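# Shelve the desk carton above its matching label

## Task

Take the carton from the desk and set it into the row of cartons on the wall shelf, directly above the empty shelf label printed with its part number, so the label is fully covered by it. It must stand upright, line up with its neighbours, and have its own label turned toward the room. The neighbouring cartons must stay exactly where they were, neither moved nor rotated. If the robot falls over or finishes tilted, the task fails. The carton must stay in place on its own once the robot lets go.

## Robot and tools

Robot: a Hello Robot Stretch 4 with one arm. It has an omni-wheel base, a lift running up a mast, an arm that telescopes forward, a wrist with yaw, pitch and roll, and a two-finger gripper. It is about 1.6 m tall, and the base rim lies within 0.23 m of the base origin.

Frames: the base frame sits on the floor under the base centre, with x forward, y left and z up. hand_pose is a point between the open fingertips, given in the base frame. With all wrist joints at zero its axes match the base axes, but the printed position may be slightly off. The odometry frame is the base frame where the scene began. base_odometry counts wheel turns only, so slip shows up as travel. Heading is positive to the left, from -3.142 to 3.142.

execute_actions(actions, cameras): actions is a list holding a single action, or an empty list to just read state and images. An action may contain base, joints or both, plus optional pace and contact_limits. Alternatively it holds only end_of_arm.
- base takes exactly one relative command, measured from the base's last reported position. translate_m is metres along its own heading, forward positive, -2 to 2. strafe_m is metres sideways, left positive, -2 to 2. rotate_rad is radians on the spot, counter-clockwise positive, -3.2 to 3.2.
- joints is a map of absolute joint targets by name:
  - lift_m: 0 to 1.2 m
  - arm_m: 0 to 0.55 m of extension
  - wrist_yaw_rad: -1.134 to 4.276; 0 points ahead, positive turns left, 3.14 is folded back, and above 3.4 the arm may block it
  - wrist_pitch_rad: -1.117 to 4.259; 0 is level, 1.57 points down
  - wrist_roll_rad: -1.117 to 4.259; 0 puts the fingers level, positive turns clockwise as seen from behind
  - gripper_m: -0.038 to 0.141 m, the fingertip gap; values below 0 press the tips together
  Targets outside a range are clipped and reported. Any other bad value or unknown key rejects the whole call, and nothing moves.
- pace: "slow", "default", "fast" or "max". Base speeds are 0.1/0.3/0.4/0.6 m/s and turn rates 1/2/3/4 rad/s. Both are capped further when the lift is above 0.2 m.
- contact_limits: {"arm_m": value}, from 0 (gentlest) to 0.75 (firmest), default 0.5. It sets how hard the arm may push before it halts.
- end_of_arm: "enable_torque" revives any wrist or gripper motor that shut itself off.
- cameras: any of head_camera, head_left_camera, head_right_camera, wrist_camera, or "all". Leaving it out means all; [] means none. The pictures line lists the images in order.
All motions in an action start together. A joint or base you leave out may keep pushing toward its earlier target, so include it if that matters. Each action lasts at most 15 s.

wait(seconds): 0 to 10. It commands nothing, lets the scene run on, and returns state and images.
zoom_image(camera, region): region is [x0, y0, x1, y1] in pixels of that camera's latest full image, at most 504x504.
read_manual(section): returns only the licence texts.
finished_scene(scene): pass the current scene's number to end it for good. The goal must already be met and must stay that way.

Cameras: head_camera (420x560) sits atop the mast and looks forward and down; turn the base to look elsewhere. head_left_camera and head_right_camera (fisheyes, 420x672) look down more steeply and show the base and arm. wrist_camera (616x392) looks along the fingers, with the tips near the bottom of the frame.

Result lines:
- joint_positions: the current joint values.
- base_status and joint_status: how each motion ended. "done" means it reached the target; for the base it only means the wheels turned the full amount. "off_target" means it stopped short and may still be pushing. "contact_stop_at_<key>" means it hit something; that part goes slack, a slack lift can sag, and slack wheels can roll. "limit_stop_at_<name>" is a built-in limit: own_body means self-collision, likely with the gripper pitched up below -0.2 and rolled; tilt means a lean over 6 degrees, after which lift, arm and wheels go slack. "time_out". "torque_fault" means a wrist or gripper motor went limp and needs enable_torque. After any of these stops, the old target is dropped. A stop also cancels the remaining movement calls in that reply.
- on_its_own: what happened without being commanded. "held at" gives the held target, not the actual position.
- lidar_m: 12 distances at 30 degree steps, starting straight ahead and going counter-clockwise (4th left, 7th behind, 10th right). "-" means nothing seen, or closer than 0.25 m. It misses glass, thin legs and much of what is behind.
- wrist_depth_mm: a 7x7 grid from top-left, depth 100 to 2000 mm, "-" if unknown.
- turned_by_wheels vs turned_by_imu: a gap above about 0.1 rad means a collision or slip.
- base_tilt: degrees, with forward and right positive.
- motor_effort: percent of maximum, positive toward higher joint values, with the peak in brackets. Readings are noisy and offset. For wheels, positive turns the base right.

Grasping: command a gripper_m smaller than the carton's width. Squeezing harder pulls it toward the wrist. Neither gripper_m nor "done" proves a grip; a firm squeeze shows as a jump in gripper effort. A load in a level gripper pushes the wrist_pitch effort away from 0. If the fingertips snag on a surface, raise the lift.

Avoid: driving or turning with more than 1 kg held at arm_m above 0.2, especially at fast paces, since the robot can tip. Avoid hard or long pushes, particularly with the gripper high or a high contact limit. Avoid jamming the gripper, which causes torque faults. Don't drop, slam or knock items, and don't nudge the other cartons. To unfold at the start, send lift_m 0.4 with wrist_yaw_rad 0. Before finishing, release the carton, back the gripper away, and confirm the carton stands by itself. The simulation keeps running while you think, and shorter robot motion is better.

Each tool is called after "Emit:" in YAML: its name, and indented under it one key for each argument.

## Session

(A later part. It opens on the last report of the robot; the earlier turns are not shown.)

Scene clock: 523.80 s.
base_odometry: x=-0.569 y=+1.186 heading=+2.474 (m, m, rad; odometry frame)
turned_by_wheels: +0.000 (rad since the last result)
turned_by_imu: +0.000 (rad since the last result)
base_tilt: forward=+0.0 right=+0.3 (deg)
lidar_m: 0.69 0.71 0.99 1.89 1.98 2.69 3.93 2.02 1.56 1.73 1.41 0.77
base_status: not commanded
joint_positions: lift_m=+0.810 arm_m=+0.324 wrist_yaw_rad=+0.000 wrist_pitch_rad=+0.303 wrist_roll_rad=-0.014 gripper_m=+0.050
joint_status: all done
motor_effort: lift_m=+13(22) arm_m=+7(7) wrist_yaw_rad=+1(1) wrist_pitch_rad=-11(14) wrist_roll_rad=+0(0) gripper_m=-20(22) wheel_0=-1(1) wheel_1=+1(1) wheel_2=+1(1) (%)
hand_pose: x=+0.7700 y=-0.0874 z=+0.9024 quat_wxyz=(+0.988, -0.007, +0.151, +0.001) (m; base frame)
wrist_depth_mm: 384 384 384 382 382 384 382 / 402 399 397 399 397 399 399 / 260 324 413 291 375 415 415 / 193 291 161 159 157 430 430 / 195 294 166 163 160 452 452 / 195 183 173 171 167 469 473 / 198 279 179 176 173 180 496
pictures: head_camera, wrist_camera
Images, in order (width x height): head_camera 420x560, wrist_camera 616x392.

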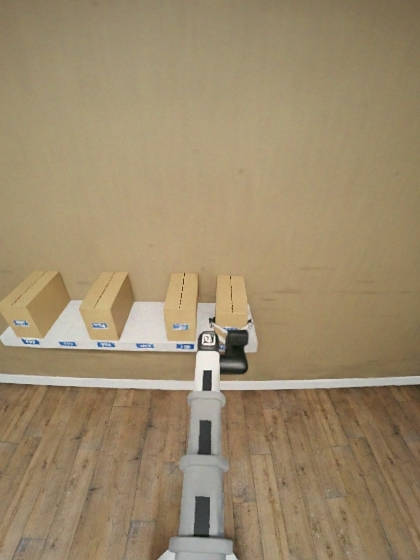

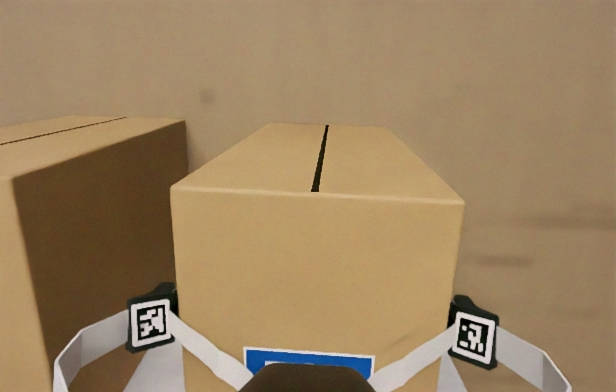

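Emit:
execute_actions:
  actions:
    - {"joints":{"gripper_m":0.141},"pace":"slow"}
  cameras: ["wrist_camera","head_camera"]

Scene clock: 535.13 s.
base_odometry: x=-0.568 y=+1.186 heading=+2.473 (m, m, rad; odometry frame)
turned_by_wheels: +0.000 (rad since the last result)
turned_by_imu: +0.002 (rad since the last result)
base_tilt: forward=+0.0 right=+0.3 (deg)
lidar_m: 0.68 0.72 0.96 1.88 1.99 2.67 3.96 2.03 1.57 1.75 1.40 0.74
base_status: not commanded
joint_positions: lift_m=+0.810 arm_m=+0.324 wrist_yaw_rad=-0.003 wrist_pitch_rad=+0.303 wrist_roll_rad=-0.014 gripper_m=+0.141
joint_status: all done
motor_effort: lift_m=+14(14) arm_m=+7(7) wrist_yaw_rad=+9(17) wrist_pitch_rad=-9(11) wrist_roll_rad=+1(1) gripper_m=+0(21) wheel_0=-1(1) wheel_1=+1(1) wheel_2=-4(4) (%)
hand_pose: x=+0.7698 y=-0.0882 z=+0.9026 quat_wxyz=(+0.989, -0.007, +0.151, +0.000) (m; base frame)
wrist_depth_mm: 387 382 384 384 384 384 382 / 402 402 399 402 399 399 399 / 265 329 415 301 387 418 415 / 196 294 175 173 172 433 433 / 196 298 181 178 177 449 455 / 198 210 188 187 183 201 477 / 202 281 200 145 193 492 496
pictures: head_camera, wrist_camera
Images, in order (width x height): head_camera 420x560, wrist_camera 616x392.

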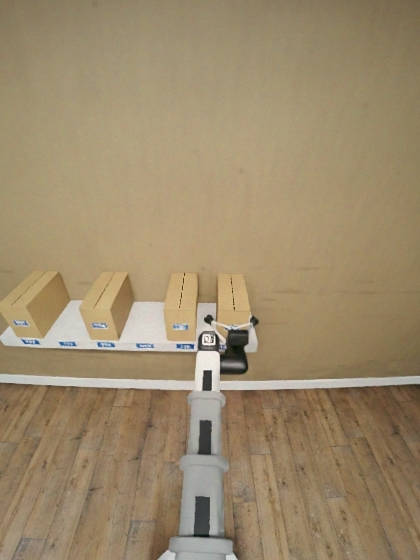

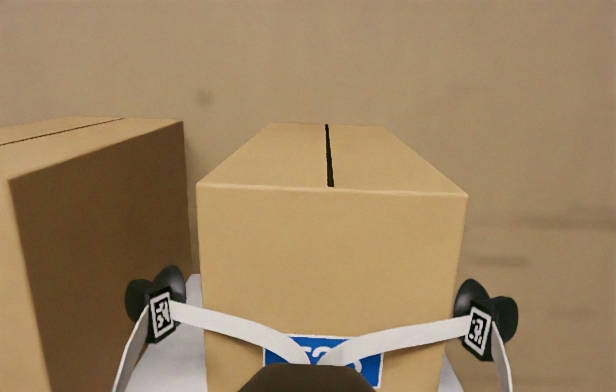

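Emit:
execute_actions:
  actions:
    - {"joints":{"arm_m":0.2,"gripper_m":0.135},"pace":"slow"}
  cameras: ["wrist_camera","head_camera"]

Scene clock: 543.50 s.
base_odometry: x=-0.568 y=+1.186 heading=+2.473 (m, m, rad; odometry frame)
turned_by_wheels: +0.000 (rad since the last result)
turned_by_imu: +0.002 (rad since the last result)
base_tilt: forward=+0.0 right=+0.3 (deg)
lidar_m: 0.68 0.71 0.97 1.91 1.97 2.67 3.94 2.04 1.59 1.74 1.43 0.77
base_status: not commanded
joint_positions: lift_m=+0.810 arm_m=+0.201 wrist_yaw_rad=+0.000 wrist_pitch_rad=+0.302 wrist_roll_rad=-0.014 gripper_m=+0.135
joint_status: all done
motor_effort: lift_m=+14(14) arm_m=-7(8) wrist_yaw_rad=+2(9) wrist_pitch_rad=-8(8) wrist_roll_rad=+0(0) gripper_m=+0(1) wheel_0=-1(1) wheel_1=+1(1) wheel_2=-1(3) (%)
hand_pose: x=+0.6475 y=-0.0875 z=+0.9027 quat_wxyz=(+0.989, -0.007, +0.151, +0.001) (m; base frame)
wrist_depth_mm: 504 496 500 500 500 500 496 / 525 521 521 517 517 517 521 / 294 325 484 301 530 539 535 / 301 303 436 298 298 564 564 / 315 320 442 312 480 585 585 / 332 325 332 325 325 213 615 / 338 334 338 148 338 634 647
pictures: head_camera, wrist_camera
Images, in order (width x height): head_camera 420x560, wrist_camera 616x392.

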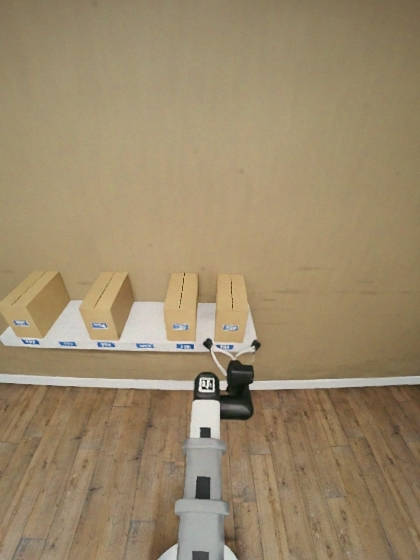

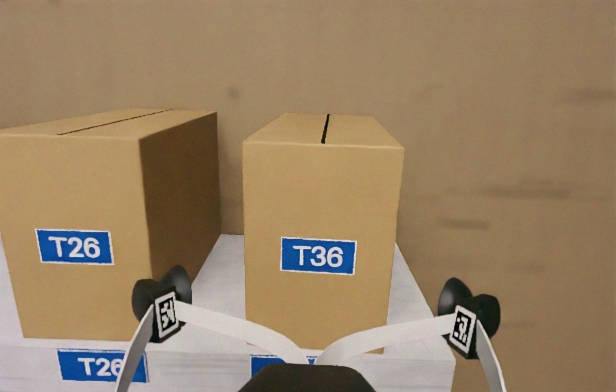

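Released cleanly. Retract fully and inspect.

Emit:
execute_actions:
  actions:
    - {"joints":{"arm_m":0.0,"wrist_pitch_rad":0.15,"lift_m":0.75}}
  cameras: ["wrist_camera","head_camera"]

Scene clock: 550.60 s.
base_odometry: x=-0.568 y=+1.186 heading=+2.473 (m, m, rad; odometry frame)
turned_by_wheels: +0.000 (rad since the last result)
turned_by_imu: +0.001 (rad since the last result)
base_tilt: forward=+0.0 right=+0.3 (deg)
lidar_m: 0.68 0.71 0.99 1.92 2.01 2.73 3.92 2.05 1.55 1.75 1.38 0.75
base_status: not commanded
joint_positions: lift_m=+0.750 arm_m=+0.002 wrist_yaw_rad=+0.000 wrist_pitch_rad=+0.152 wrist_roll_rad=-0.014 gripper_m=+0.135
joint_status: all done
motor_effort: lift_m=+13(15) arm_m=-7(7) wrist_yaw_rad=+1(2) wrist_pitch_rad=-9(8) wrist_roll_rad=+0(0) gripper_m=+0(0) wheel_0=-1(1) wheel_1=+1(1) wheel_2=-1(2) (%)
hand_pose: x=+0.4583 y=-0.0874 z=+0.8848 quat_wxyz=(+0.997, -0.007, +0.076, +0.001) (m; base frame)
wrist_depth_mm: 715 715 707 707 715 715 715 / 723 732 723 732 732 723 723 / 715 741 732 496 732 750 741 / 654 504 535 500 759 759 759 / 574 508 517 508 768 778 768 / 798 508 508 512 512 213 788 / 809 820 809 148 809 809 798
pictures: head_camera, wrist_camera
Images, in order (width x height): head_camera 420x560, wrist_camera 616x392.

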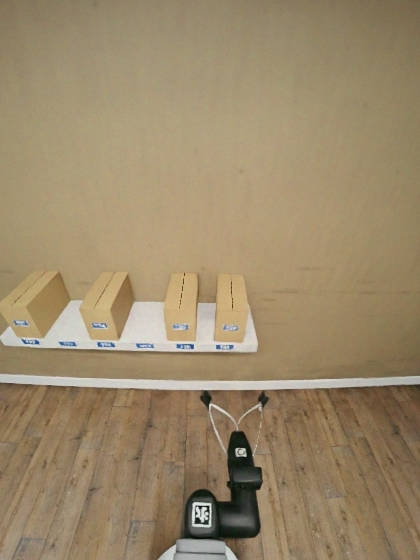

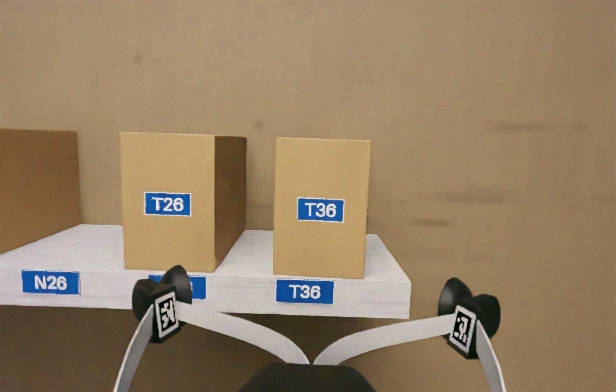

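Emit:
execute_actions:
  actions:
    - {"base":{"strafe_m":-0.018},"joints":{"wrist_pitch_rad":0.0,"lift_m":0.70,"gripper_m":0.141,"arm_m":0.15}}
  cameras: ["wrist_camera"]

Scene clock: 570.17 s.
base_odometry: x=-0.557 y=+1.200 heading=+2.473 (m, m, rad; odometry frame)
turned_by_wheels: +0.000 (rad since the last result)
turned_by_imu: +0.001 (rad since the last result)
base_tilt: forward=+0.0 right=+0.3 (deg)
lidar_m: 0.67 0.69 0.92 1.91 2.01 2.73 3.95 2.01 1.58 1.75 1.40 0.99
base_status: done
joint_positions: lift_m=+0.700 arm_m=+0.149 wrist_yaw_rad=+0.000 wrist_pitch_rad=+0.002 wrist_roll_rad=-0.014 gripper_m=+0.141
joint_status: all done
motor_effort: lift_m=+14(14) arm_m=+7(9) wrist_yaw_rad=+1(1) wrist_pitch_rad=-8(12) wrist_roll_rad=-1(1) gripper_m=+1(4) wheel_0=-2(6) wheel_1=+0(8) wheel_2=+0(1) (%)
hand_pose: x=+0.6082 y=-0.0874 z=+0.8779 quat_wxyz=(+1.000, -0.007, +0.001, +0.000) (m; base frame)
wrist_depth_mm: 609 603 609 609 615 615 615 / 609 609 615 609 609 609 615 / 609 609 609 609 615 609 615 / 353 355 492 351 609 609 603 / 355 355 500 351 609 603 609 / 355 210 355 351 559 211 609 / 343 345 345 148 345 609 603
pictures: wrist_camera
Images, in order (width x height): wrist_camera 616x392.

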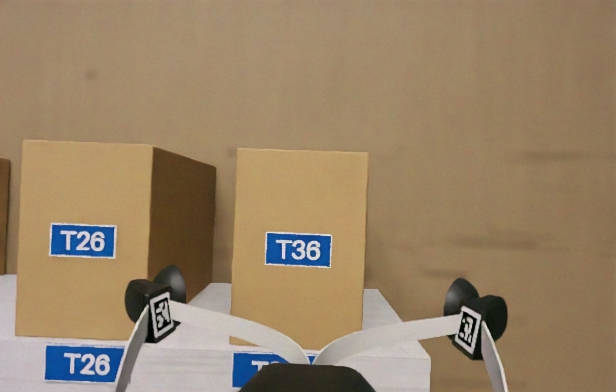

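Emit:
execute_actions:
  actions:
    - {"joints":{"arm_m":0.333},"pace":"slow","contact_limits":{"arm_m":0.1}}
  cameras: []

Emit:
execute_actions:
  actions:
    - {"joints":{"gripper_m":0.07},"pace":"slow"}
  cameras: []

Emit:
execute_actions:
  actions:
    - {"joints":{"lift_m":0.715},"pace":"slow"}
  cameras: ["wrist_camera"]

Scene clock: 582.77 s.
base_odometry: x=-0.557 y=+1.200 heading=+2.473 (m, m, rad; odometry frame)
turned_by_wheels: +0.000 (rad since the last result)
turned_by_imu: +0.002 (rad since the last result)
base_tilt: forward=+0.0 right=+0.3 (deg)
lidar_m: 0.68 0.71 0.97 1.95 2.00 2.73 3.93 1.99 1.59 1.71 1.38 1.01
base_status: not commanded
joint_positions: lift_m=+0.700 arm_m=+0.331 wrist_yaw_rad=-0.004 wrist_pitch_rad=+0.002 wrist_roll_rad=-0.014 gripper_m=+0.141
joint_status: all done
motor_effort: lift_m=+14(14) arm_m=+11(12) wrist_yaw_rad=+12(12) wrist_pitch_rad=-9(8) wrist_roll_rad=+0(0) gripper_m=+1(2) wheel_0=+0(2) wheel_1=+0(0) wheel_2=-4(4) (%)
contact_limits: arm_m 0.1
hand_pose: x=+0.7900 y=-0.0885 z=+0.8779 quat_wxyz=(+1.000, -0.007, +0.001, -0.002) (m; base frame)
wrist_depth_mm: 424 424 424 424 427 427 424 / 424 421 424 424 427 427 430 / 220 424 173 173 173 427 427 / 223 338 173 173 173 427 427 / 224 340 172 173 173 424 427 / 226 202 172 172 173 211 427 / 228 289 172 144 173 424 424
pictures: none
No camera images: the call's "cameras" was empty. Leave "cameras" out to get every camera's image.

Scene clock: 586.30 s.
base_odometry: x=-0.557 y=+1.200 heading=+2.473 (m, m, rad; odometry frame)
turned_by_wheels: +0.000 (rad since the last result)
turned_by_imu: +0.001 (rad since the last result)
base_tilt: forward=+0.0 right=+0.3 (deg)
lidar_m: 0.67 0.72 0.97 1.89 2.00 2.72 3.94 2.04 1.58 1.72 1.42 0.99
base_status: not commanded
joint_positions: lift_m=+0.700 arm_m=+0.332 wrist_yaw_rad=+0.000 wrist_pitch_rad=+0.003 wrist_roll_rad=-0.014 gripper_m=+0.070
joint_status: all done
motor_effort: lift_m=+13(13) arm_m=+7(11) wrist_yaw_rad=+2(12) wrist_pitch_rad=-9(9) wrist_roll_rad=+1(0) gripper_m=-15(17) wheel_0=+0(0) wheel_1=+0(0) wheel_2=-2(4) (%)
hand_pose: x=+0.7912 y=-0.0875 z=+0.8778 quat_wxyz=(+1.000, -0.007, +0.001, +0.000) (m; base frame)
wrist_depth_mm: 424 421 421 424 424 424 424 / 421 421 424 427 424 424 421 / 218 418 163 163 165 421 421 / 220 332 162 163 165 424 424 / 222 336 162 163 165 424 421 / 224 190 162 163 165 183 424 / 216 283 162 163 164 179 421
pictures: none
No camera images: the call's "cameras" was empty. Leave "cameras" out to get every camera's image.

Scene clock: 587.13 s.
base_odometry: x=-0.557 y=+1.200 heading=+2.473 (m, m, rad; odometry frame)
turned_by_wheels: +0.000 (rad since the last result)
turned_by_imu: +0.000 (rad since the last result)
base_tilt: forward=+0.0 right=+0.3 (deg)
lidar_m: 0.68 0.69 0.95 1.94 2.01 2.72 3.94 1.98 1.57 1.73 1.41 1.00
base_status: not commanded
joint_positions: lift_m=+0.715 arm_m=+0.332 wrist_yaw_rad=+0.000 wrist_pitch_rad=+0.004 wrist_roll_rad=-0.014 gripper_m=+0.070
joint_status: all done
motor_effort: lift_m=+24(25) arm_m=+7(7) wrist_yaw_rad=+2(2) wrist_pitch_rad=-13(15) wrist_roll_rad=+0(1) gripper_m=-16(16) wheel_0=+0(0) wheel_1=+0(0) wheel_2=-2(2) (%)
hand_pose: x=+0.7912 y=-0.0875 z=+0.8916 quat_wxyz=(+1.000, -0.007, +0.002, +0.000) (m; base frame)
wrist_depth_mm: 424 421 424 424 424 421 424 / 421 424 424 424 421 424 424 / 241 424 164 165 167 424 424 / 220 334 163 165 166 424 424 / 222 336 163 164 166 421 424 / 224 190 162 163 165 183 424 / 216 298 161 163 164 175 424
pictures: wrist_camera
Images, in order (width x height): wrist_camera 616x392.

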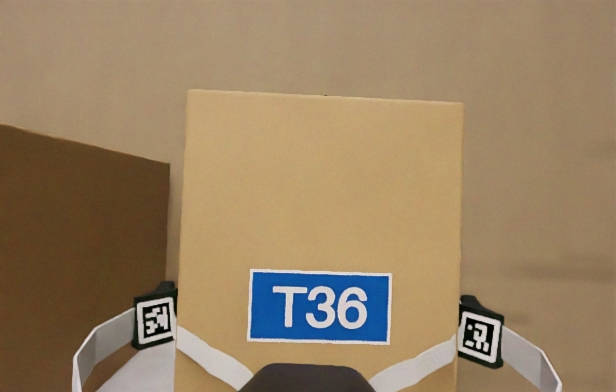

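Emit:
execute_actions:
  actions:
    - {"base":{"strafe_m":0.026},"pace":"slow"}
  cameras: []

Emit:
execute_actions:
  actions:
    - {"joints":{"lift_m":0.699},"pace":"slow"}
  cameras: []

Emit:
execute_actions:
  actions:
    - {"joints":{"gripper_m":0.141},"pace":"slow"}
  cameras: ["wrist_camera"]

Scene clock: 600.60 s.
base_odometry: x=-0.573 y=+1.180 heading=+2.473 (m, m, rad; odometry frame)
turned_by_wheels: +0.000 (rad since the last result)
turned_by_imu: +0.001 (rad since the last result)
base_tilt: forward=+0.0 right=+0.3 (deg)
lidar_m: 0.67 0.73 0.96 1.89 1.98 2.67 3.81 2.08 1.58 1.75 1.37 0.72
base_status: done
joint_positions: lift_m=+0.715 arm_m=+0.332 wrist_yaw_rad=+0.000 wrist_pitch_rad=+0.004 wrist_roll_rad=-0.014 gripper_m=+0.070
joint_status: not commanded
motor_effort: lift_m=+24(23) arm_m=+7(7) wrist_yaw_rad=+1(2) wrist_pitch_rad=-14(14) wrist_roll_rad=+0(0) gripper_m=-17(18) wheel_0=+0(3) wheel_1=+0(5) wheel_2=+0(3) (%)
hand_pose: x=+0.7912 y=-0.0875 z=+0.8915 quat_wxyz=(+1.000, -0.007, +0.002, +0.000) (m; base frame)
wrist_depth_mm: 424 421 421 421 421 424 424 / 421 421 421 421 421 421 424 / 181 424 164 165 167 424 424 / 182 274 163 165 166 424 424 / 183 277 163 164 166 421 421 / 185 190 162 163 165 189 421 / 178 265 161 163 164 175 421
pictures: none
No camera images: the call's "cameras" was empty. Leave "cameras" out to get every camera's image.

Scene clock: 601.47 s.
base_odometry: x=-0.573 y=+1.180 heading=+2.473 (m, m, rad; odometry frame)
turned_by_wheels: +0.000 (rad since the last result)
turned_by_imu: +0.000 (rad since the last result)
base_tilt: forward=+0.0 right=+0.3 (deg)
lidar_m: 0.68 0.72 0.96 1.90 1.98 2.70 3.83 2.09 1.58 1.77 1.40 0.75
base_status: not commanded
joint_positions: lift_m=+0.699 arm_m=+0.332 wrist_yaw_rad=+0.000 wrist_pitch_rad=+0.002 wrist_roll_rad=-0.014 gripper_m=+0.070
joint_status: all done
motor_effort: lift_m=+13(21) arm_m=+7(7) wrist_yaw_rad=+2(2) wrist_pitch_rad=-6(14) wrist_roll_rad=+1(1) gripper_m=-15(15) wheel_0=+0(0) wheel_1=+0(0) wheel_2=+0(0) (%)
hand_pose: x=+0.7912 y=-0.0875 z=+0.8771 quat_wxyz=(+1.000, -0.007, +0.001, +0.000) (m; base frame)
wrist_depth_mm: 421 421 421 424 424 421 424 / 421 421 421 421 421 424 424 / 180 290 162 164 165 424 424 / 182 276 162 163 165 424 421 / 183 277 162 163 165 421 421 / 185 190 162 163 165 183 421 / 178 265 161 163 164 175 421
pictures: none
No camera images: the call's "cameras" was empty. Leave "cameras" out to get every camera's image.

Scene clock: 605.00 s.
base_odometry: x=-0.573 y=+1.179 heading=+2.474 (m, m, rad; odometry frame)
turned_by_wheels: +0.000 (rad since the last result)
turned_by_imu: +0.001 (rad since the last result)
base_tilt: forward=+0.0 right=+0.3 (deg)
lidar_m: 0.67 0.71 0.95 1.92 1.96 2.67 3.82 2.10 1.57 1.76 1.42 0.73
base_status: not commanded
joint_positions: lift_m=+0.699 arm_m=+0.332 wrist_yaw_rad=-0.002 wrist_pitch_rad=+0.001 wrist_roll_rad=-0.014 gripper_m=+0.141
joint_status: all done
motor_effort: lift_m=+13(13) arm_m=+7(7) wrist_yaw_rad=+6(24) wrist_pitch_rad=-4(6) wrist_roll_rad=-1(1) gripper_m=+2(15) wheel_0=+5(5) wheel_1=+2(2) wheel_2=-5(8) (%)
hand_pose: x=+0.7910 y=-0.0879 z=+0.8774 quat_wxyz=(+1.000, -0.007, +0.000, -0.001) (m; base frame)
wrist_depth_mm: 424 424 421 424 424 421 424 / 424 421 424 421 424 424 424 / 179 251 171 171 171 424 424 / 180 254 171 171 171 421 421 / 182 256 171 171 171 421 424 / 183 195 171 170 171 210 424 / 185 263 170 144 170 330 424
pictures: wrist_camera
Images, in order (width x height): wrist_camera 616x392.

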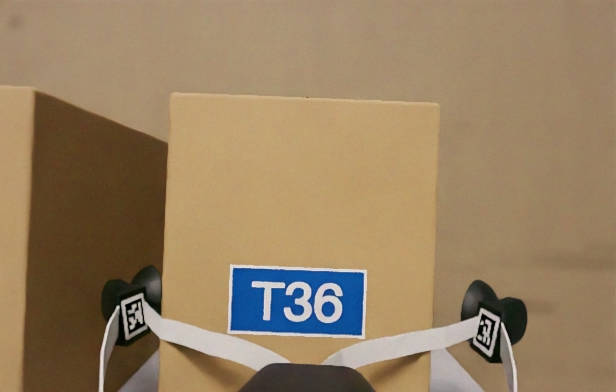

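Emit:
execute_actions:
  actions:
    - {"joints":{"arm_m":0.0,"lift_m":0.72,"wrist_pitch_rad":0.15},"pace":"slow"}
  cameras: ["wrist_camera","head_camera"]

Scene clock: 617.57 s.
base_odometry: x=-0.573 y=+1.180 heading=+2.473 (m, m, rad; odometry frame)
turned_by_wheels: +0.000 (rad since the last result)
turned_by_imu: +0.002 (rad since the last result)
base_tilt: forward=+0.0 right=+0.3 (deg)
lidar_m: 0.67 0.70 0.97 1.91 1.99 2.68 3.80 2.10 1.61 1.74 1.39 0.75
base_status: not commanded
joint_positions: lift_m=+0.720 arm_m=+0.002 wrist_yaw_rad=+0.000 wrist_pitch_rad=+0.153 wrist_roll_rad=-0.014 gripper_m=+0.141
joint_status: all done
motor_effort: lift_m=+23(21) arm_m=-7(8) wrist_yaw_rad=+1(6) wrist_pitch_rad=-8(14) wrist_roll_rad=-1(1) gripper_m=+0(2) wheel_0=+2(6) wheel_1=+0(2) wheel_2=-1(4) (%)
hand_pose: x=+0.4583 y=-0.0874 z=+0.8540 quat_wxyz=(+0.997, -0.007, +0.076, +0.001) (m; base frame)
wrist_depth_mm: 715 715 715 715 715 715 707 / 732 732 732 732 732 732 723 / 634 492 496 488 741 750 750 / 634 508 508 500 759 750 759 / 508 508 504 504 535 768 768 / 788 209 508 788 788 213 788 / 798 809 809 148 809 820 809
pictures: head_camera, wrist_camera
Images, in order (width x height): head_camera 420x560, wrist_camera 616x392.

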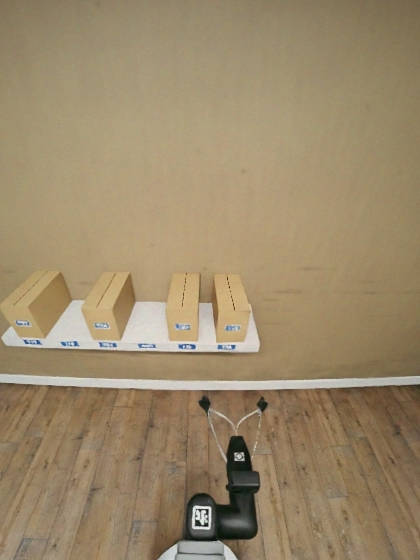

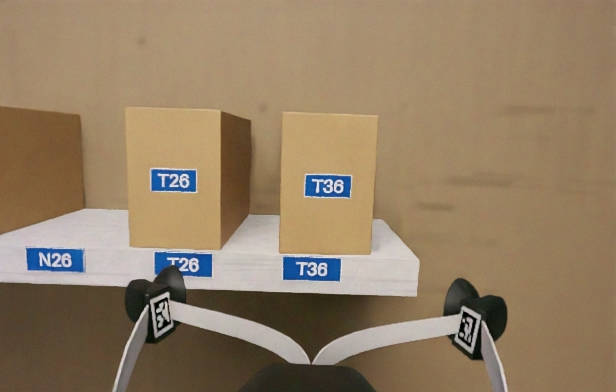

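Emit:
execute_actions:
  actions:
    - {"base":{"strafe_m":-0.12},"joints":{"gripper_m":0.0,"wrist_pitch_rad":0.0,"lift_m":0.70}}
  cameras: []

Emit:
execute_actions:
  actions:
    - {"joints":{"arm_m":0.36},"pace":"slow","contact_limits":{"arm_m":0.1}}
  cameras: ["wrist_camera","head_camera"]

Scene clock: 645.10 s.
base_odometry: x=-0.499 y=+1.274 heading=+2.473 (m, m, rad; odometry frame)
turned_by_wheels: +0.000 (rad since the last result)
turned_by_imu: +0.001 (rad since the last result)
base_tilt: forward=+0.0 right=+0.3 (deg)
lidar_m: 0.68 0.71 0.95 2.02 2.13 2.86 3.88 1.86 1.46 1.63 1.44 0.99
base_status: done
joint_positions: lift_m=+0.700 arm_m=+0.002 wrist_yaw_rad=+0.000 wrist_pitch_rad=+0.003 wrist_roll_rad=-0.014 gripper_m=+0.000
joint_status: all done
motor_effort: lift_m=+13(21) arm_m=-7(7) wrist_yaw_rad=+1(2) wrist_pitch_rad=-9(8) wrist_roll_rad=+1(0) gripper_m=-5(4) wheel_0=-1(4) wheel_1=+0(8) wheel_2=+0(0) (%)
hand_pose: x=+0.4616 y=-0.0874 z=+0.8778 quat_wxyz=(+1.000, -0.007, +0.001, +0.000) (m; base frame)
wrist_depth_mm: 759 759 768 768 759 768 778 / 768 768 759 759 768 759 768 / 759 759 768 759 768 759 759 / 508 517 504 759 768 759 768 / 508 521 504 768 759 759 759 / 496 492 496 206 759 768 759 / 759 768 759 158 181 768 759
pictures: none
No camera images: the call's "cameras" was empty. Leave "cameras" out to get every camera's image.

Scene clock: 649.97 s.
base_odometry: x=-0.499 y=+1.274 heading=+2.473 (m, m, rad; odometry frame)
turned_by_wheels: +0.000 (rad since the last result)
turned_by_imu: +0.001 (rad since the last result)
base_tilt: forward=+0.0 right=+0.3 (deg)
lidar_m: 0.70 0.71 0.96 2.00 2.10 2.86 3.87 1.85 1.50 1.64 1.40 1.01
base_status: not commanded
joint_positions: lift_m=+0.700 arm_m=+0.359 wrist_yaw_rad=+0.000 wrist_pitch_rad=+0.002 wrist_roll_rad=-0.014 gripper_m=+0.000
joint_status: all done
motor_effort: lift_m=+13(13) arm_m=+7(7) wrist_yaw_rad=+2(1) wrist_pitch_rad=-9(9) wrist_roll_rad=+0(0) gripper_m=-3(5) wheel_0=-1(1) wheel_1=+0(0) wheel_2=+0(0) (%)
contact_limits: arm_m 0.1
hand_pose: x=+0.8181 y=-0.0874 z=+0.8779 quat_wxyz=(+1.000, -0.007, +0.001, +0.000) (m; base frame)
wrist_depth_mm: 399 399 399 399 402 402 399 / 145 147 399 399 399 399 399 / 145 147 230 399 399 399 402 / 145 147 236 399 402 402 402 / 145 147 245 399 399 399 399 / 145 147 183 206 399 399 399 / 145 146 186 158 181 399 399
pictures: head_camera, wrist_camera
Images, in order (width x height): head_camera 420x560, wrist_camera 616x392.

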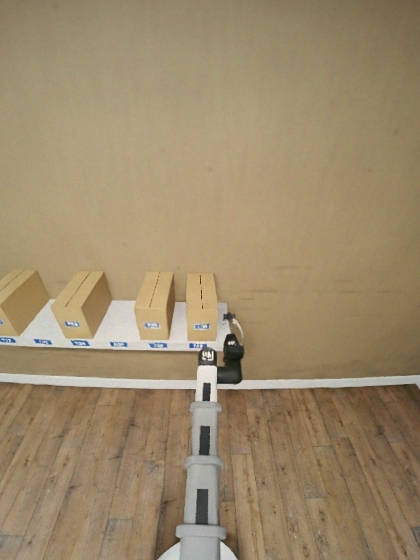

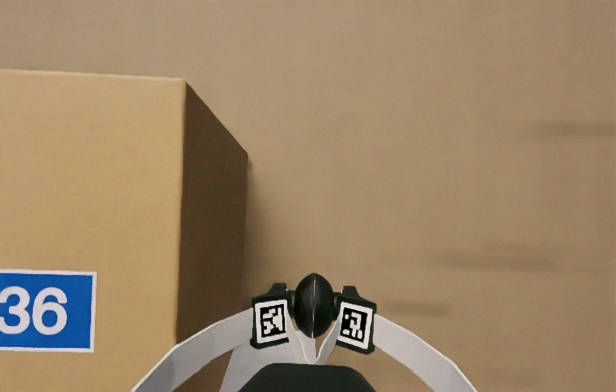

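Emit:
execute_actions:
  actions:
    - {"base":{"strafe_m":0.04},"pace":"slow"}
  cameras: ["wrist_camera","head_camera"]

Scene clock: 661.23 s.
base_odometry: x=-0.524 y=+1.242 heading=+2.474 (m, m, rad; odometry frame)
turned_by_wheels: +0.000 (rad since the last result)
turned_by_imu: +0.001 (rad since the last result)
base_tilt: forward=+0.0 right=+0.3 (deg)
lidar_m: 0.66 0.72 0.96 1.99 2.06 2.80 3.86 1.91 1.50 1.68 1.44 0.99
base_status: done
joint_positions: lift_m=+0.700 arm_m=+0.359 wrist_yaw_rad=+0.000 wrist_pitch_rad=+0.002 wrist_roll_rad=-0.014 gripper_m=+0.000
joint_status: not commanded
motor_effort: lift_m=+13(13) arm_m=+7(7) wrist_yaw_rad=+1(2) wrist_pitch_rad=-9(8) wrist_roll_rad=-1(1) gripper_m=-4(4) wheel_0=+0(10) wheel_1=+2(5) wheel_2=+0(1) (%)
hand_pose: x=+0.8182 y=-0.0874 z=+0.8779 quat_wxyz=(+1.000, -0.007, +0.001, +0.000) (m; base frame)
wrist_depth_mm: 397 399 397 399 399 399 402 / 142 139 397 399 402 399 397 / 141 138 169 399 397 399 399 / 141 138 172 399 399 399 399 / 141 138 176 397 397 399 399 / 140 138 169 204 397 397 397 / 140 138 164 158 181 397 399
pictures: head_camera, wrist_camera
Images, in order (width x height): head_camera 420x560, wrist_camera 616x392.

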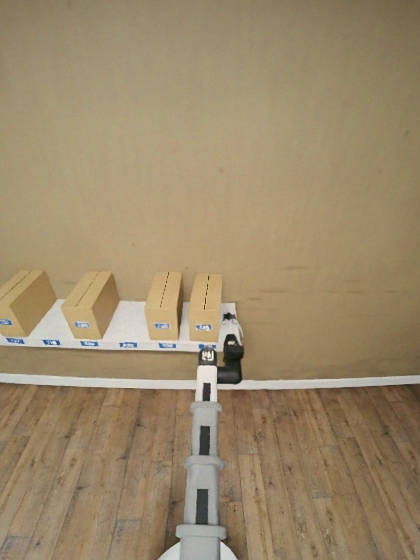

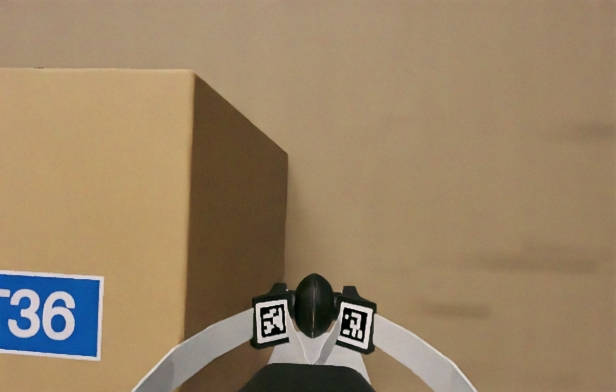

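Emit:
execute_actions:
  actions:
    - {"base":{"strafe_m":-0.03},"pace":"slow"}
  cameras: []

Emit:
execute_actions:
  actions:
    - {"joints":{"arm_m":0.47},"pace":"slow","contact_limits":{"arm_m":0.1}}
  cameras: []

Emit:
execute_actions:
  actions:
    - {"base":{"strafe_m":0.03},"pace":"slow"}
  cameras: ["wrist_camera","head_camera"]

Scene clock: 679.07 s.
base_odometry: x=-0.505 y=+1.266 heading=+2.474 (m, m, rad; odometry frame)
turned_by_wheels: +0.000 (rad since the last result)
turned_by_imu: +0.001 (rad since the last result)
base_tilt: forward=+0.0 right=+0.3 (deg)
lidar_m: 0.69 0.72 0.98 2.03 2.07 2.83 3.84 1.85 1.51 1.64 1.41 0.99
base_status: done
joint_positions: lift_m=+0.700 arm_m=+0.359 wrist_yaw_rad=+0.000 wrist_pitch_rad=+0.002 wrist_roll_rad=-0.014 gripper_m=+0.000
joint_status: not commanded
motor_effort: lift_m=+13(13) arm_m=+7(7) wrist_yaw_rad=+1(1) wrist_pitch_rad=-8(9) wrist_roll_rad=-1(1) gripper_m=-3(4) wheel_0=+1(6) wheel_1=-1(6) wheel_2=+1(1) (%)
hand_pose: x=+0.8182 y=-0.0874 z=+0.8779 quat_wxyz=(+1.000, -0.007, +0.001, +0.000) (m; base frame)
wrist_depth_mm: 399 399 399 399 399 397 402 / 140 174 399 399 399 399 399 / 139 153 296 399 399 399 399 / 139 155 270 399 399 399 399 / 139 158 276 399 397 402 399 / 139 159 229 206 399 397 399 / 139 150 235 158 180 397 399
pictures: none
No camera images: the call's "cameras" was empty. Leave "cameras" out to get every camera's image.

Scene clock: 681.43 s.
base_odometry: x=-0.505 y=+1.266 heading=+2.474 (m, m, rad; odometry frame)
turned_by_wheels: +0.000 (rad since the last result)
turned_by_imu: +0.001 (rad since the last result)
base_tilt: forward=+0.0 right=+0.3 (deg)
lidar_m: 0.68 0.69 0.98 2.02 2.07 2.85 3.87 1.89 1.50 1.64 1.42 1.01
base_status: not commanded
joint_positions: lift_m=+0.700 arm_m=+0.469 wrist_yaw_rad=+0.000 wrist_pitch_rad=+0.002 wrist_roll_rad=-0.014 gripper_m=+0.000
joint_status: all done
motor_effort: lift_m=+14(13) arm_m=+7(7) wrist_yaw_rad=+1(1) wrist_pitch_rad=-9(9) wrist_roll_rad=-1(1) gripper_m=-2(5) wheel_0=+1(1) wheel_1=-1(1) wheel_2=+1(0) (%)
contact_limits: arm_m 0.1
hand_pose: x=+0.9281 y=-0.0874 z=+0.8779 quat_wxyz=(+1.000, -0.007, +0.001, +0.000) (m; base frame)
wrist_depth_mm: 287 289 287 289 289 289 289 / 107 143 287 289 287 289 287 / 108 144 250 287 287 287 287 / 109 145 253 286 289 289 289 / 110 147 257 287 287 287 289 / 111 148 215 205 287 287 287 / 112 140 220 158 181 286 287
pictures: none
No camera images: the call's "cameras" was empty. Leave "cameras" out to get every camera's image.

Scene clock: 682.73 s.
base_odometry: x=-0.524 y=+1.242 heading=+2.474 (m, m, rad; odometry frame)
turned_by_wheels: +0.000 (rad since the last result)
turned_by_imu: +0.001 (rad since the last result)
base_tilt: forward=+0.1 right=+0.3 (deg)
lidar_m: 0.70 0.72 0.96 1.99 2.04 2.78 3.87 1.90 1.50 1.67 1.44 1.01
base_status: done
joint_positions: lift_m=+0.700 arm_m=+0.469 wrist_yaw_rad=+0.000 wrist_pitch_rad=+0.002 wrist_roll_rad=-0.014 gripper_m=+0.000
joint_status: not commanded
motor_effort: lift_m=+13(14) arm_m=+7(7) wrist_yaw_rad=+1(1) wrist_pitch_rad=-8(8) wrist_roll_rad=-1(0) gripper_m=-4(3) wheel_0=-1(4) wheel_1=+2(4) wheel_2=+1(1) (%)
hand_pose: x=+0.9282 y=-0.0874 z=+0.8779 quat_wxyz=(+1.000, -0.007, +0.001, +0.000) (m; base frame)
wrist_depth_mm: - 286 287 286 286 287 287 / - 112 286 286 286 287 286 / - 113 171 287 287 286 286 / - 111 174 286 287 286 287 / - 112 178 286 285 286 286 / - 114 168 204 286 287 286 / - 114 167 159 181 286 286
pictures: head_camera, wrist_camera
Images, in order (width x height): head_camera 420x560, wrist_camera 616x392.

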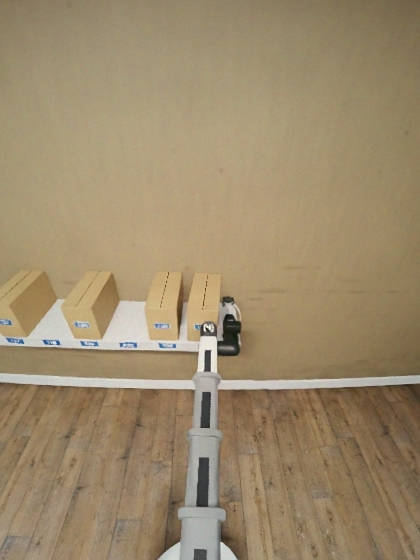

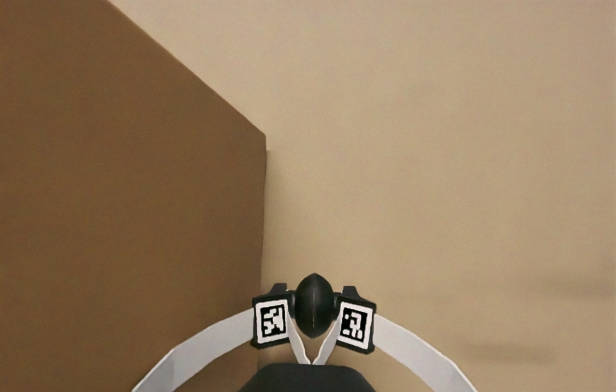

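Back off, retract, inspect.

Emit:
execute_actions:
  actions:
    - {"base":{"strafe_m":-0.02},"pace":"slow"}
  cameras: []

Emit:
execute_actions:
  actions:
    - {"joints":{"arm_m":0.0,"wrist_pitch_rad":0.15,"lift_m":0.72},"base":{"strafe_m":0.12}}
  cameras: ["wrist_camera","head_camera"]

Scene clock: 691.67 s.
base_odometry: x=-0.511 y=+1.258 heading=+2.474 (m, m, rad; odometry frame)
turned_by_wheels: +0.000 (rad since the last result)
turned_by_imu: +0.001 (rad since the last result)
base_tilt: forward=+0.0 right=+0.3 (deg)
lidar_m: 0.70 0.71 0.91 2.00 2.03 2.79 3.89 1.87 1.49 1.67 1.44 0.98
base_status: done
joint_positions: lift_m=+0.700 arm_m=+0.469 wrist_yaw_rad=+0.000 wrist_pitch_rad=+0.002 wrist_roll_rad=-0.014 gripper_m=+0.000
joint_status: not commanded
motor_effort: lift_m=+13(13) arm_m=+7(7) wrist_yaw_rad=+2(2) wrist_pitch_rad=-8(8) wrist_roll_rad=+0(0) gripper_m=-4(3) wheel_0=-1(3) wheel_1=-1(5) wheel_2=+0(1) (%)
hand_pose: x=+0.9282 y=-0.0874 z=+0.8779 quat_wxyz=(+1.000, -0.007, +0.001, +0.000) (m; base frame)
wrist_depth_mm: 287 287 287 289 289 287 287 / 105 136 287 287 287 287 289 / 105 137 236 287 287 289 289 / 106 138 238 287 286 287 287 / 107 140 243 287 287 289 287 / 108 141 204 206 286 287 286 / 109 134 208 158 181 286 287
pictures: none
No camera images: the call's "cameras" was empty. Leave "cameras" out to get every camera's image.

Scene clock: 694.13 s.
base_odometry: x=-0.586 y=+1.164 heading=+2.474 (m, m, rad; odometry frame)
turned_by_wheels: +0.000 (rad since the last result)
turned_by_imu: +0.001 (rad since the last result)
base_tilt: forward=+0.0 right=+0.3 (deg)
lidar_m: 0.66 0.68 0.94 1.88 1.93 2.62 3.80 2.12 1.63 1.77 1.44 0.73
base_status: done
joint_positions: lift_m=+0.720 arm_m=+0.002 wrist_yaw_rad=+0.000 wrist_pitch_rad=+0.152 wrist_roll_rad=-0.014 gripper_m=+0.000
joint_status: all done
motor_effort: lift_m=+23(23) arm_m=-7(8) wrist_yaw_rad=+1(2) wrist_pitch_rad=-9(3) wrist_roll_rad=-1(0) gripper_m=-4(4) wheel_0=+0(10) wheel_1=+0(7) wheel_2=+1(2) (%)
hand_pose: x=+0.4583 y=-0.0874 z=+0.8540 quat_wxyz=(+0.997, -0.007, +0.076, +0.001) (m; base frame)
wrist_depth_mm: 715 707 715 707 715 715 715 / 732 723 723 723 723 732 723 / 609 492 480 477 741 741 741 / 609 504 496 488 759 759 759 / 504 504 500 504 539 778 768 / 788 788 788 206 788 788 788 / 820 798 809 158 181 809 809
pictures: head_camera, wrist_camera
Images, in order (width x height): head_camera 420x560, wrist_camera 616x392.

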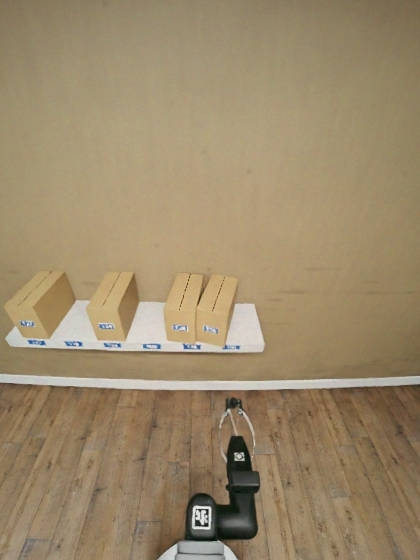

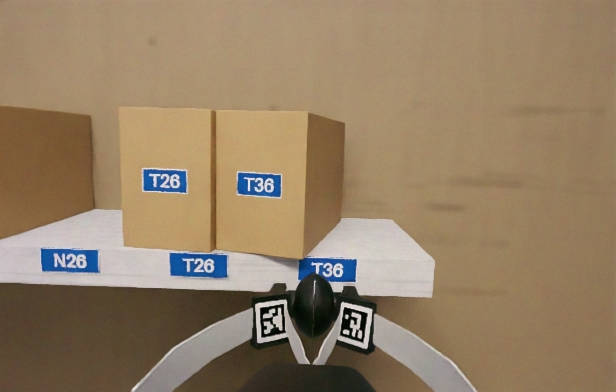

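Emit:
execute_actions:
  actions:
    - {"joints":{"lift_m":1.15,"wrist_pitch_rad":1.57},"base":{"strafe_m":0.045}}
  cameras: []

Emit:
execute_actions:
  actions:
    - {"base":{"translate_m":0.3},"joints":{"arm_m":0.37}}
  cameras: ["wrist_camera","head_camera"]

Scene clock: 732.17 s.
base_odometry: x=-0.614 y=+1.129 heading=+2.474 (m, m, rad; odometry frame)
turned_by_wheels: +0.000 (rad since the last result)
turned_by_imu: +0.002 (rad since the last result)
base_tilt: forward=+0.0 right=+0.3 (deg)
lidar_m: 0.68 0.71 0.97 1.84 1.93 2.59 3.84 2.12 1.64 1.82 1.42 0.72
base_status: done
joint_positions: lift_m=+1.150 arm_m=+0.002 wrist_yaw_rad=+0.000 wrist_pitch_rad=+1.570 wrist_roll_rad=-0.014 gripper_m=+0.000
joint_status: all done
motor_effort: lift_m=+23(24) arm_m=-7(7) wrist_yaw_rad=+1(2) wrist_pitch_rad=+0(7) wrist_roll_rad=+0(1) gripper_m=-5(4) wheel_0=+0(5) wheel_1=+0(6) wheel_2=+0(3) (%)
hand_pose: x=+0.1733 y=-0.0874 z=+1.0393 quat_wxyz=(+0.707, -0.005, +0.707, +0.005) (m; base frame)
wrist_depth_mm: 1336 1308 1336 1308 1281 1281 1281 / 1308 1308 1308 1308 1281 1281 1281 / 1336 1336 1308 1281 1281 1308 1281 / 1308 1308 1336 1308 1308 1281 1281 / 1336 1308 1098 1078 1281 1281 1281 / 1308 1308 1060 206 1281 1281 1281 / 1308 1336 1308 158 181 1281 1281
pictures: none
No camera images: the call's "cameras" was empty. Leave "cameras" out to get every camera's image.

Scene clock: 734.63 s.
base_odometry: x=-0.849 y=+1.314 heading=+2.474 (m, m, rad; odometry frame)
turned_by_wheels: +0.000 (rad since the last result)
turned_by_imu: +0.001 (rad since the last result)
base_tilt: forward=+0.0 right=+0.3 (deg)
lidar_m: 0.37 0.40 0.55 1.86 1.93 2.59 4.17 2.11 1.83 1.81 0.98 0.40
base_status: done
joint_positions: lift_m=+1.150 arm_m=+0.369 wrist_yaw_rad=+0.000 wrist_pitch_rad=+1.570 wrist_roll_rad=-0.014 gripper_m=+0.000
joint_status: all done
motor_effort: lift_m=+22(22) arm_m=+7(6) wrist_yaw_rad=+1(0) wrist_pitch_rad=-2(0) wrist_roll_rad=+0(1) gripper_m=-3(7) wheel_0=+1(2) wheel_1=+1(5) wheel_2=+1(11) (%)
hand_pose: x=+0.5400 y=-0.0874 z=+1.0394 quat_wxyz=(+0.707, -0.005, +0.707, +0.005) (m; base frame)
wrist_depth_mm: 191 190 189 188 187 186 185 / 286 285 283 281 278 276 273 / 477 293 291 290 287 466 517 / 480 293 291 290 289 1160 1281 / 480 291 290 287 289 1281 1281 / 293 291 290 206 469 1281 1281 / 293 290 289 158 181 1255 1281
pictures: head_camera, wrist_camera
Images, in order (width x height): head_camera 420x560, wrist_camera 616x392.

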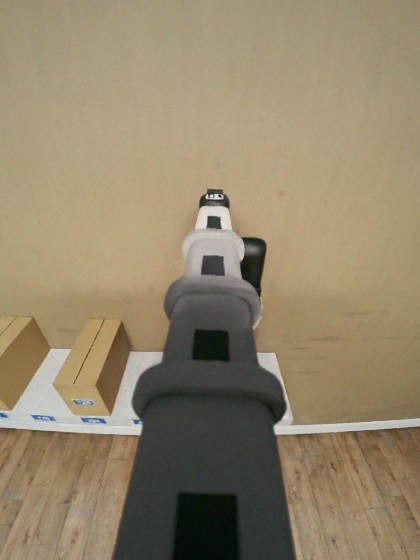

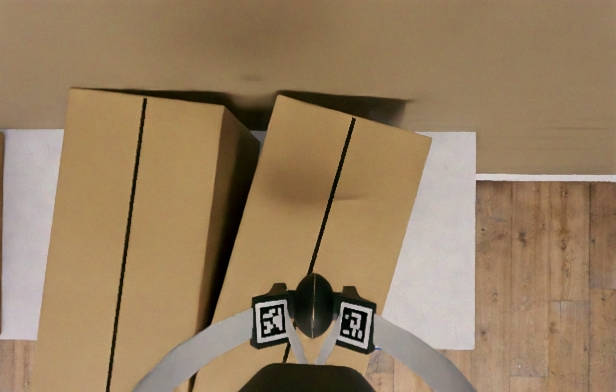

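Emit:
execute_actions:
  actions:
    - {"joints":{"lift_m":1.095},"pace":"slow"}
  cameras: []

Scene clock: 742.77 s.
base_odometry: x=-0.849 y=+1.314 heading=+2.474 (m, m, rad; odometry frame)
turned_by_wheels: +0.000 (rad since the last result)
turned_by_imu: +0.001 (rad since the last result)
base_tilt: forward=+0.0 right=+0.3 (deg)
lidar_m: 0.36 0.41 0.55 1.85 1.91 2.60 4.18 2.11 1.81 1.80 0.96 0.42
base_status: not commanded
joint_positions: lift_m=+1.096 arm_m=+0.369 wrist_yaw_rad=+0.000 wrist_pitch_rad=+1.572 wrist_roll_rad=-0.014 gripper_m=+0.000
joint_status: all done
motor_effort: lift_m=+9(23) arm_m=+7(6) wrist_yaw_rad=+1(1) wrist_pitch_rad=-7(7) wrist_roll_rad=+0(0) gripper_m=-3(1) wheel_0=+1(1) wheel_1=+1(1) wheel_2=+2(1) (%)
hand_pose: x=+0.5394 y=-0.0874 z=+0.9855 quat_wxyz=(+0.707, -0.005, +0.707, +0.005) (m; base frame)
wrist_depth_mm: 190 190 189 188 187 186 185 / 242 240 256 238 274 273 272 / 241 240 256 236 236 415 512 / 240 240 239 236 236 415 1229 / 240 240 237 236 235 415 1229 / 240 238 236 204 235 410 1205 / 239 238 236 150 210 1205 1229
pictures: none
No camera images: the call's "cameras" was empty. Leave "cameras" out to get every camera's image.

Contact made. Drag right.

Emit:
execute_actions:
  actions:
    - {"base":{"strafe_m":-0.05},"pace":"slow"}
  cameras: ["wrist_camera"]

Scene clock: 749.37 s.
base_odometry: x=-0.818 y=+1.354 heading=+2.474 (m, m, rad; odometry frame)
turned_by_wheels: +0.000 (rad since the last result)
turned_by_imu: +0.002 (rad since the last result)
base_tilt: forward=+0.0 right=+0.3 (deg)
lidar_m: 0.39 0.41 0.56 1.90 1.98 2.66 4.19 2.05 1.79 1.75 0.97 0.42
base_status: done
joint_positions: lift_m=+1.096 arm_m=+0.369 wrist_yaw_rad=+0.000 wrist_pitch_rad=+1.570 wrist_roll_rad=-0.014 gripper_m=+0.000
joint_status: not commanded
motor_effort: lift_m=+9(9) arm_m=+6(7) wrist_yaw_rad=+1(1) wrist_pitch_rad=-2(6) wrist_roll_rad=-1(0) gripper_m=-4(3) wheel_0=+3(9) wheel_1=+0(4) wheel_2=+1(0) (%)
hand_pose: x=+0.5399 y=-0.0874 z=+0.9855 quat_wxyz=(+0.707, -0.005, +0.707, +0.005) (m; base frame)
wrist_depth_mm: 194 193 191 190 189 188 186 / 243 252 285 238 278 277 274 / 242 256 399 237 236 517 512 / 242 267 370 236 236 1205 1229 / 241 278 237 236 236 1205 1205 / 240 289 236 206 235 1205 1205 / 240 264 236 158 180 1205 1205
pictures: wrist_camera
Images, in order (width x height): wrist_camera 616x392.

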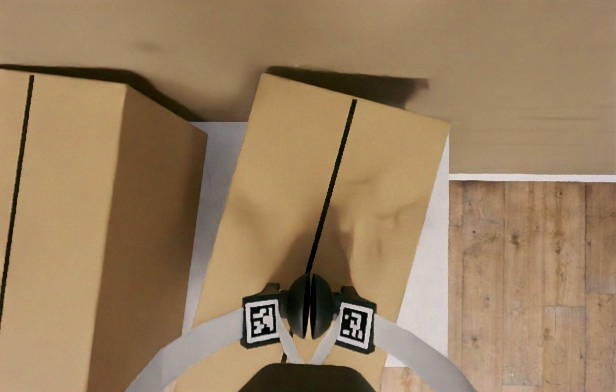

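Emit:
execute_actions:
  actions:
    - {"base":{"strafe_m":-0.035},"pace":"slow"}
  cameras: []

Emit:
execute_actions:
  actions:
    - {"joints":{"lift_m":1.16}}
  cameras: []

Emit:
execute_actions:
  actions:
    - {"joints":{"gripper_m":0.141}}
  cameras: ["wrist_camera"]

Scene clock: 767.53 s.
base_odometry: x=-0.797 y=+1.381 heading=+2.475 (m, m, rad; odometry frame)
turned_by_wheels: +0.000 (rad since the last result)
turned_by_imu: +0.002 (rad since the last result)
base_tilt: forward=+0.0 right=+0.3 (deg)
lidar_m: 0.38 0.40 0.56 1.93 1.99 2.71 4.18 2.01 1.76 1.71 0.99 0.40
base_status: done
joint_positions: lift_m=+1.096 arm_m=+0.369 wrist_yaw_rad=+0.000 wrist_pitch_rad=+1.570 wrist_roll_rad=-0.014 gripper_m=+0.000
joint_status: not commanded
motor_effort: lift_m=+9(9) arm_m=+7(7) wrist_yaw_rad=+1(1) wrist_pitch_rad=-2(3) wrist_roll_rad=+0(1) gripper_m=-2(3) wheel_0=+3(6) wheel_1=-2(4) wheel_2=+1(1) (%)
hand_pose: x=+0.5399 y=-0.0874 z=+0.9855 quat_wxyz=(+0.707, -0.005, +0.707, +0.005) (m; base frame)
wrist_depth_mm: 196 195 194 193 192 190 189 / 243 289 287 239 282 279 277 / 243 329 421 236 236 525 521 / 242 340 421 236 236 1205 1229 / 241 355 238 236 235 1205 1205 / 243 368 237 206 236 1205 1205 / 250 336 236 158 180 1205 1205
pictures: none
No camera images: the call's "cameras" was empty. Leave "cameras" out to get every camera's image.

Scene clock: 768.73 s.
base_odometry: x=-0.797 y=+1.381 heading=+2.474 (m, m, rad; odometry frame)
turned_by_wheels: +0.000 (rad since the last result)
turned_by_imu: +0.000 (rad since the last result)
base_tilt: forward=+0.0 right=+0.2 (deg)
lidar_m: 0.38 0.40 0.58 1.95 2.03 2.71 4.16 1.98 1.71 1.72 0.96 0.39
base_status: not commanded
joint_positions: lift_m=+1.160 arm_m=+0.369 wrist_yaw_rad=+0.000 wrist_pitch_rad=+1.570 wrist_roll_rad=-0.014 gripper_m=+0.000
joint_status: all done
motor_effort: lift_m=+23(24) arm_m=+6(6) wrist_yaw_rad=+1(1) wrist_pitch_rad=+0(0) wrist_roll_rad=-1(1) gripper_m=-3(4) wheel_0=+1(3) wheel_1=-2(2) wheel_2=+1(1) (%)
hand_pose: x=+0.5400 y=-0.0874 z=+1.0493 quat_wxyz=(+0.707, -0.005, +0.707, +0.005) (m; base frame)
wrist_depth_mm: 199 198 196 195 195 193 191 / 297 296 293 290 289 285 283 / 306 329 484 300 298 544 535 / 304 342 484 300 297 1281 1281 / 304 353 484 298 298 1281 1281 / 304 370 300 206 477 1281 1281 / 303 353 298 158 181 1281 1281
pictures: none
No camera images: the call's "cameras" was empty. Leave "cameras" out to get every camera's image.

Scene clock: 771.10 s.
base_odometry: x=-0.797 y=+1.381 heading=+2.474 (m, m, rad; odometry frame)
turned_by_wheels: +0.000 (rad since the last result)
turned_by_imu: +0.001 (rad since the last result)
base_tilt: forward=+0.1 right=+0.3 (deg)
lidar_m: 0.40 0.41 0.57 1.96 2.02 2.72 4.15 1.97 1.77 1.72 0.97 0.38
base_status: not commanded
joint_positions: lift_m=+1.160 arm_m=+0.369 wrist_yaw_rad=+0.000 wrist_pitch_rad=+1.570 wrist_roll_rad=-0.014 gripper_m=+0.141
joint_status: all done
motor_effort: lift_m=+23(23) arm_m=+6(7) wrist_yaw_rad=+1(1) wrist_pitch_rad=-1(1) wrist_roll_rad=+0(0) gripper_m=+2(1) wheel_0=+1(1) wheel_1=-2(2) wheel_2=+1(1) (%)
hand_pose: x=+0.5400 y=-0.0874 z=+1.0493 quat_wxyz=(+0.707, -0.005, +0.707, +0.005) (m; base frame)
wrist_depth_mm: 198 198 197 196 194 193 192 / 297 294 293 290 287 285 283 / 306 329 484 298 298 544 539 / 306 342 484 298 298 1281 1281 / 304 355 484 300 297 1281 1281 / 303 211 301 298 297 212 1255 / 304 351 298 149 1308 1281 1255
pictures: wrist_camera
Images, in order (width x height): wrist_camera 616x392.

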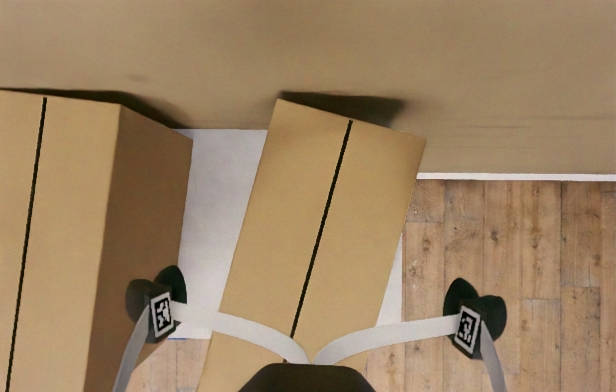

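Emit:
execute_actions:
  actions:
    - {"base":{"strafe_m":0.015},"pace":"slow"}
  cameras: []

Emit:
execute_actions:
  actions:
    - {"joints":{"lift_m":1.02},"pace":"slow"}
  cameras: ["wrist_camera"]

Scene clock: 788.27 s.
base_odometry: x=-0.806 y=+1.369 heading=+2.475 (m, m, rad; odometry frame)
turned_by_wheels: +0.000 (rad since the last result)
turned_by_imu: +0.001 (rad since the last result)
base_tilt: forward=+0.0 right=+0.3 (deg)
lidar_m: 0.38 0.42 0.54 1.93 2.02 2.73 4.15 1.98 1.78 1.72 0.96 0.39
base_status: done
joint_positions: lift_m=+1.160 arm_m=+0.369 wrist_yaw_rad=+0.000 wrist_pitch_rad=+1.570 wrist_roll_rad=-0.014 gripper_m=+0.141
joint_status: not commanded
motor_effort: lift_m=+23(23) arm_m=+7(7) wrist_yaw_rad=+1(1) wrist_pitch_rad=-1(0) wrist_roll_rad=-1(0) gripper_m=+0(2) wheel_0=-1(3) wheel_1=+1(4) wheel_2=+0(1) (%)
hand_pose: x=+0.5400 y=-0.0874 z=+1.0493 quat_wxyz=(+0.707, -0.005, +0.707, +0.005) (m; base frame)
wrist_depth_mm: 197 196 195 195 193 192 190 / 296 294 290 289 286 283 281 / 304 304 480 300 298 539 530 / 306 310 484 298 298 1281 1281 / 304 320 488 298 297 1281 1281 / 303 211 300 298 297 213 1255 / 303 320 1308 148 1281 1281 1281
pictures: none
No camera images: the call's "cameras" was empty. Leave "cameras" out to get every camera's image.

Scene clock: 790.23 s.
base_odometry: x=-0.806 y=+1.369 heading=+2.474 (m, m, rad; odometry frame)
turned_by_wheels: -0.001 (rad since the last result)
turned_by_imu: +0.000 (rad since the last result)
base_tilt: forward=+0.0 right=+0.3 (deg)
lidar_m: 0.38 0.42 0.59 1.94 1.98 2.68 4.14 2.01 1.74 1.75 0.97 0.40
base_status: not commanded
joint_positions: lift_m=+1.027 arm_m=+0.369 wrist_yaw_rad=-0.001 wrist_pitch_rad=+1.573 wrist_roll_rad=-0.014 gripper_m=+0.141
joint_status: lift_m contact_stop (moved -0.133 of -0.140)
on_its_own: lift_m is slack since a contact_stop (your +1.020 is given up)
motor_effort: lift_m=+13(20) arm_m=+6(7) wrist_yaw_rad=+5(10) wrist_pitch_rad=-10(18) wrist_roll_rad=+0(4) gripper_m=-1(1) wheel_0=-3(3) wheel_1=-1(1) wheel_2=-3(3) (%)
hand_pose: x=+0.5390 y=-0.0874 z=+0.9168 quat_wxyz=(+0.706, -0.004, +0.708, +0.004) (m; base frame)
wrist_depth_mm: 194 193 193 172 191 190 189 / 204 266 260 172 171 170 279 / 210 307 355 171 170 169 521 / 215 319 171 171 170 169 1160 / 220 325 171 170 170 1160 1160 / 227 212 171 170 169 195 1138 / 233 334 170 156 168 1182 1118
pictures: wrist_camera
Images, in order (width x height): wrist_camera 616x392.

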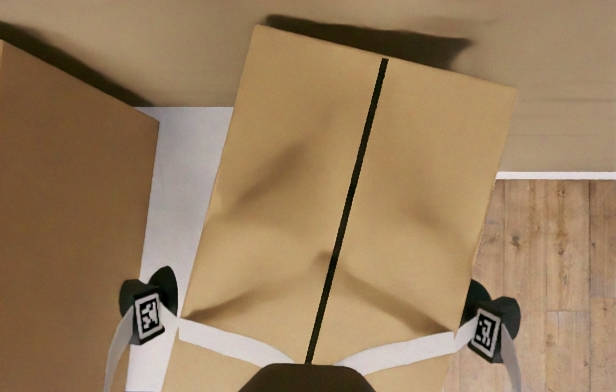

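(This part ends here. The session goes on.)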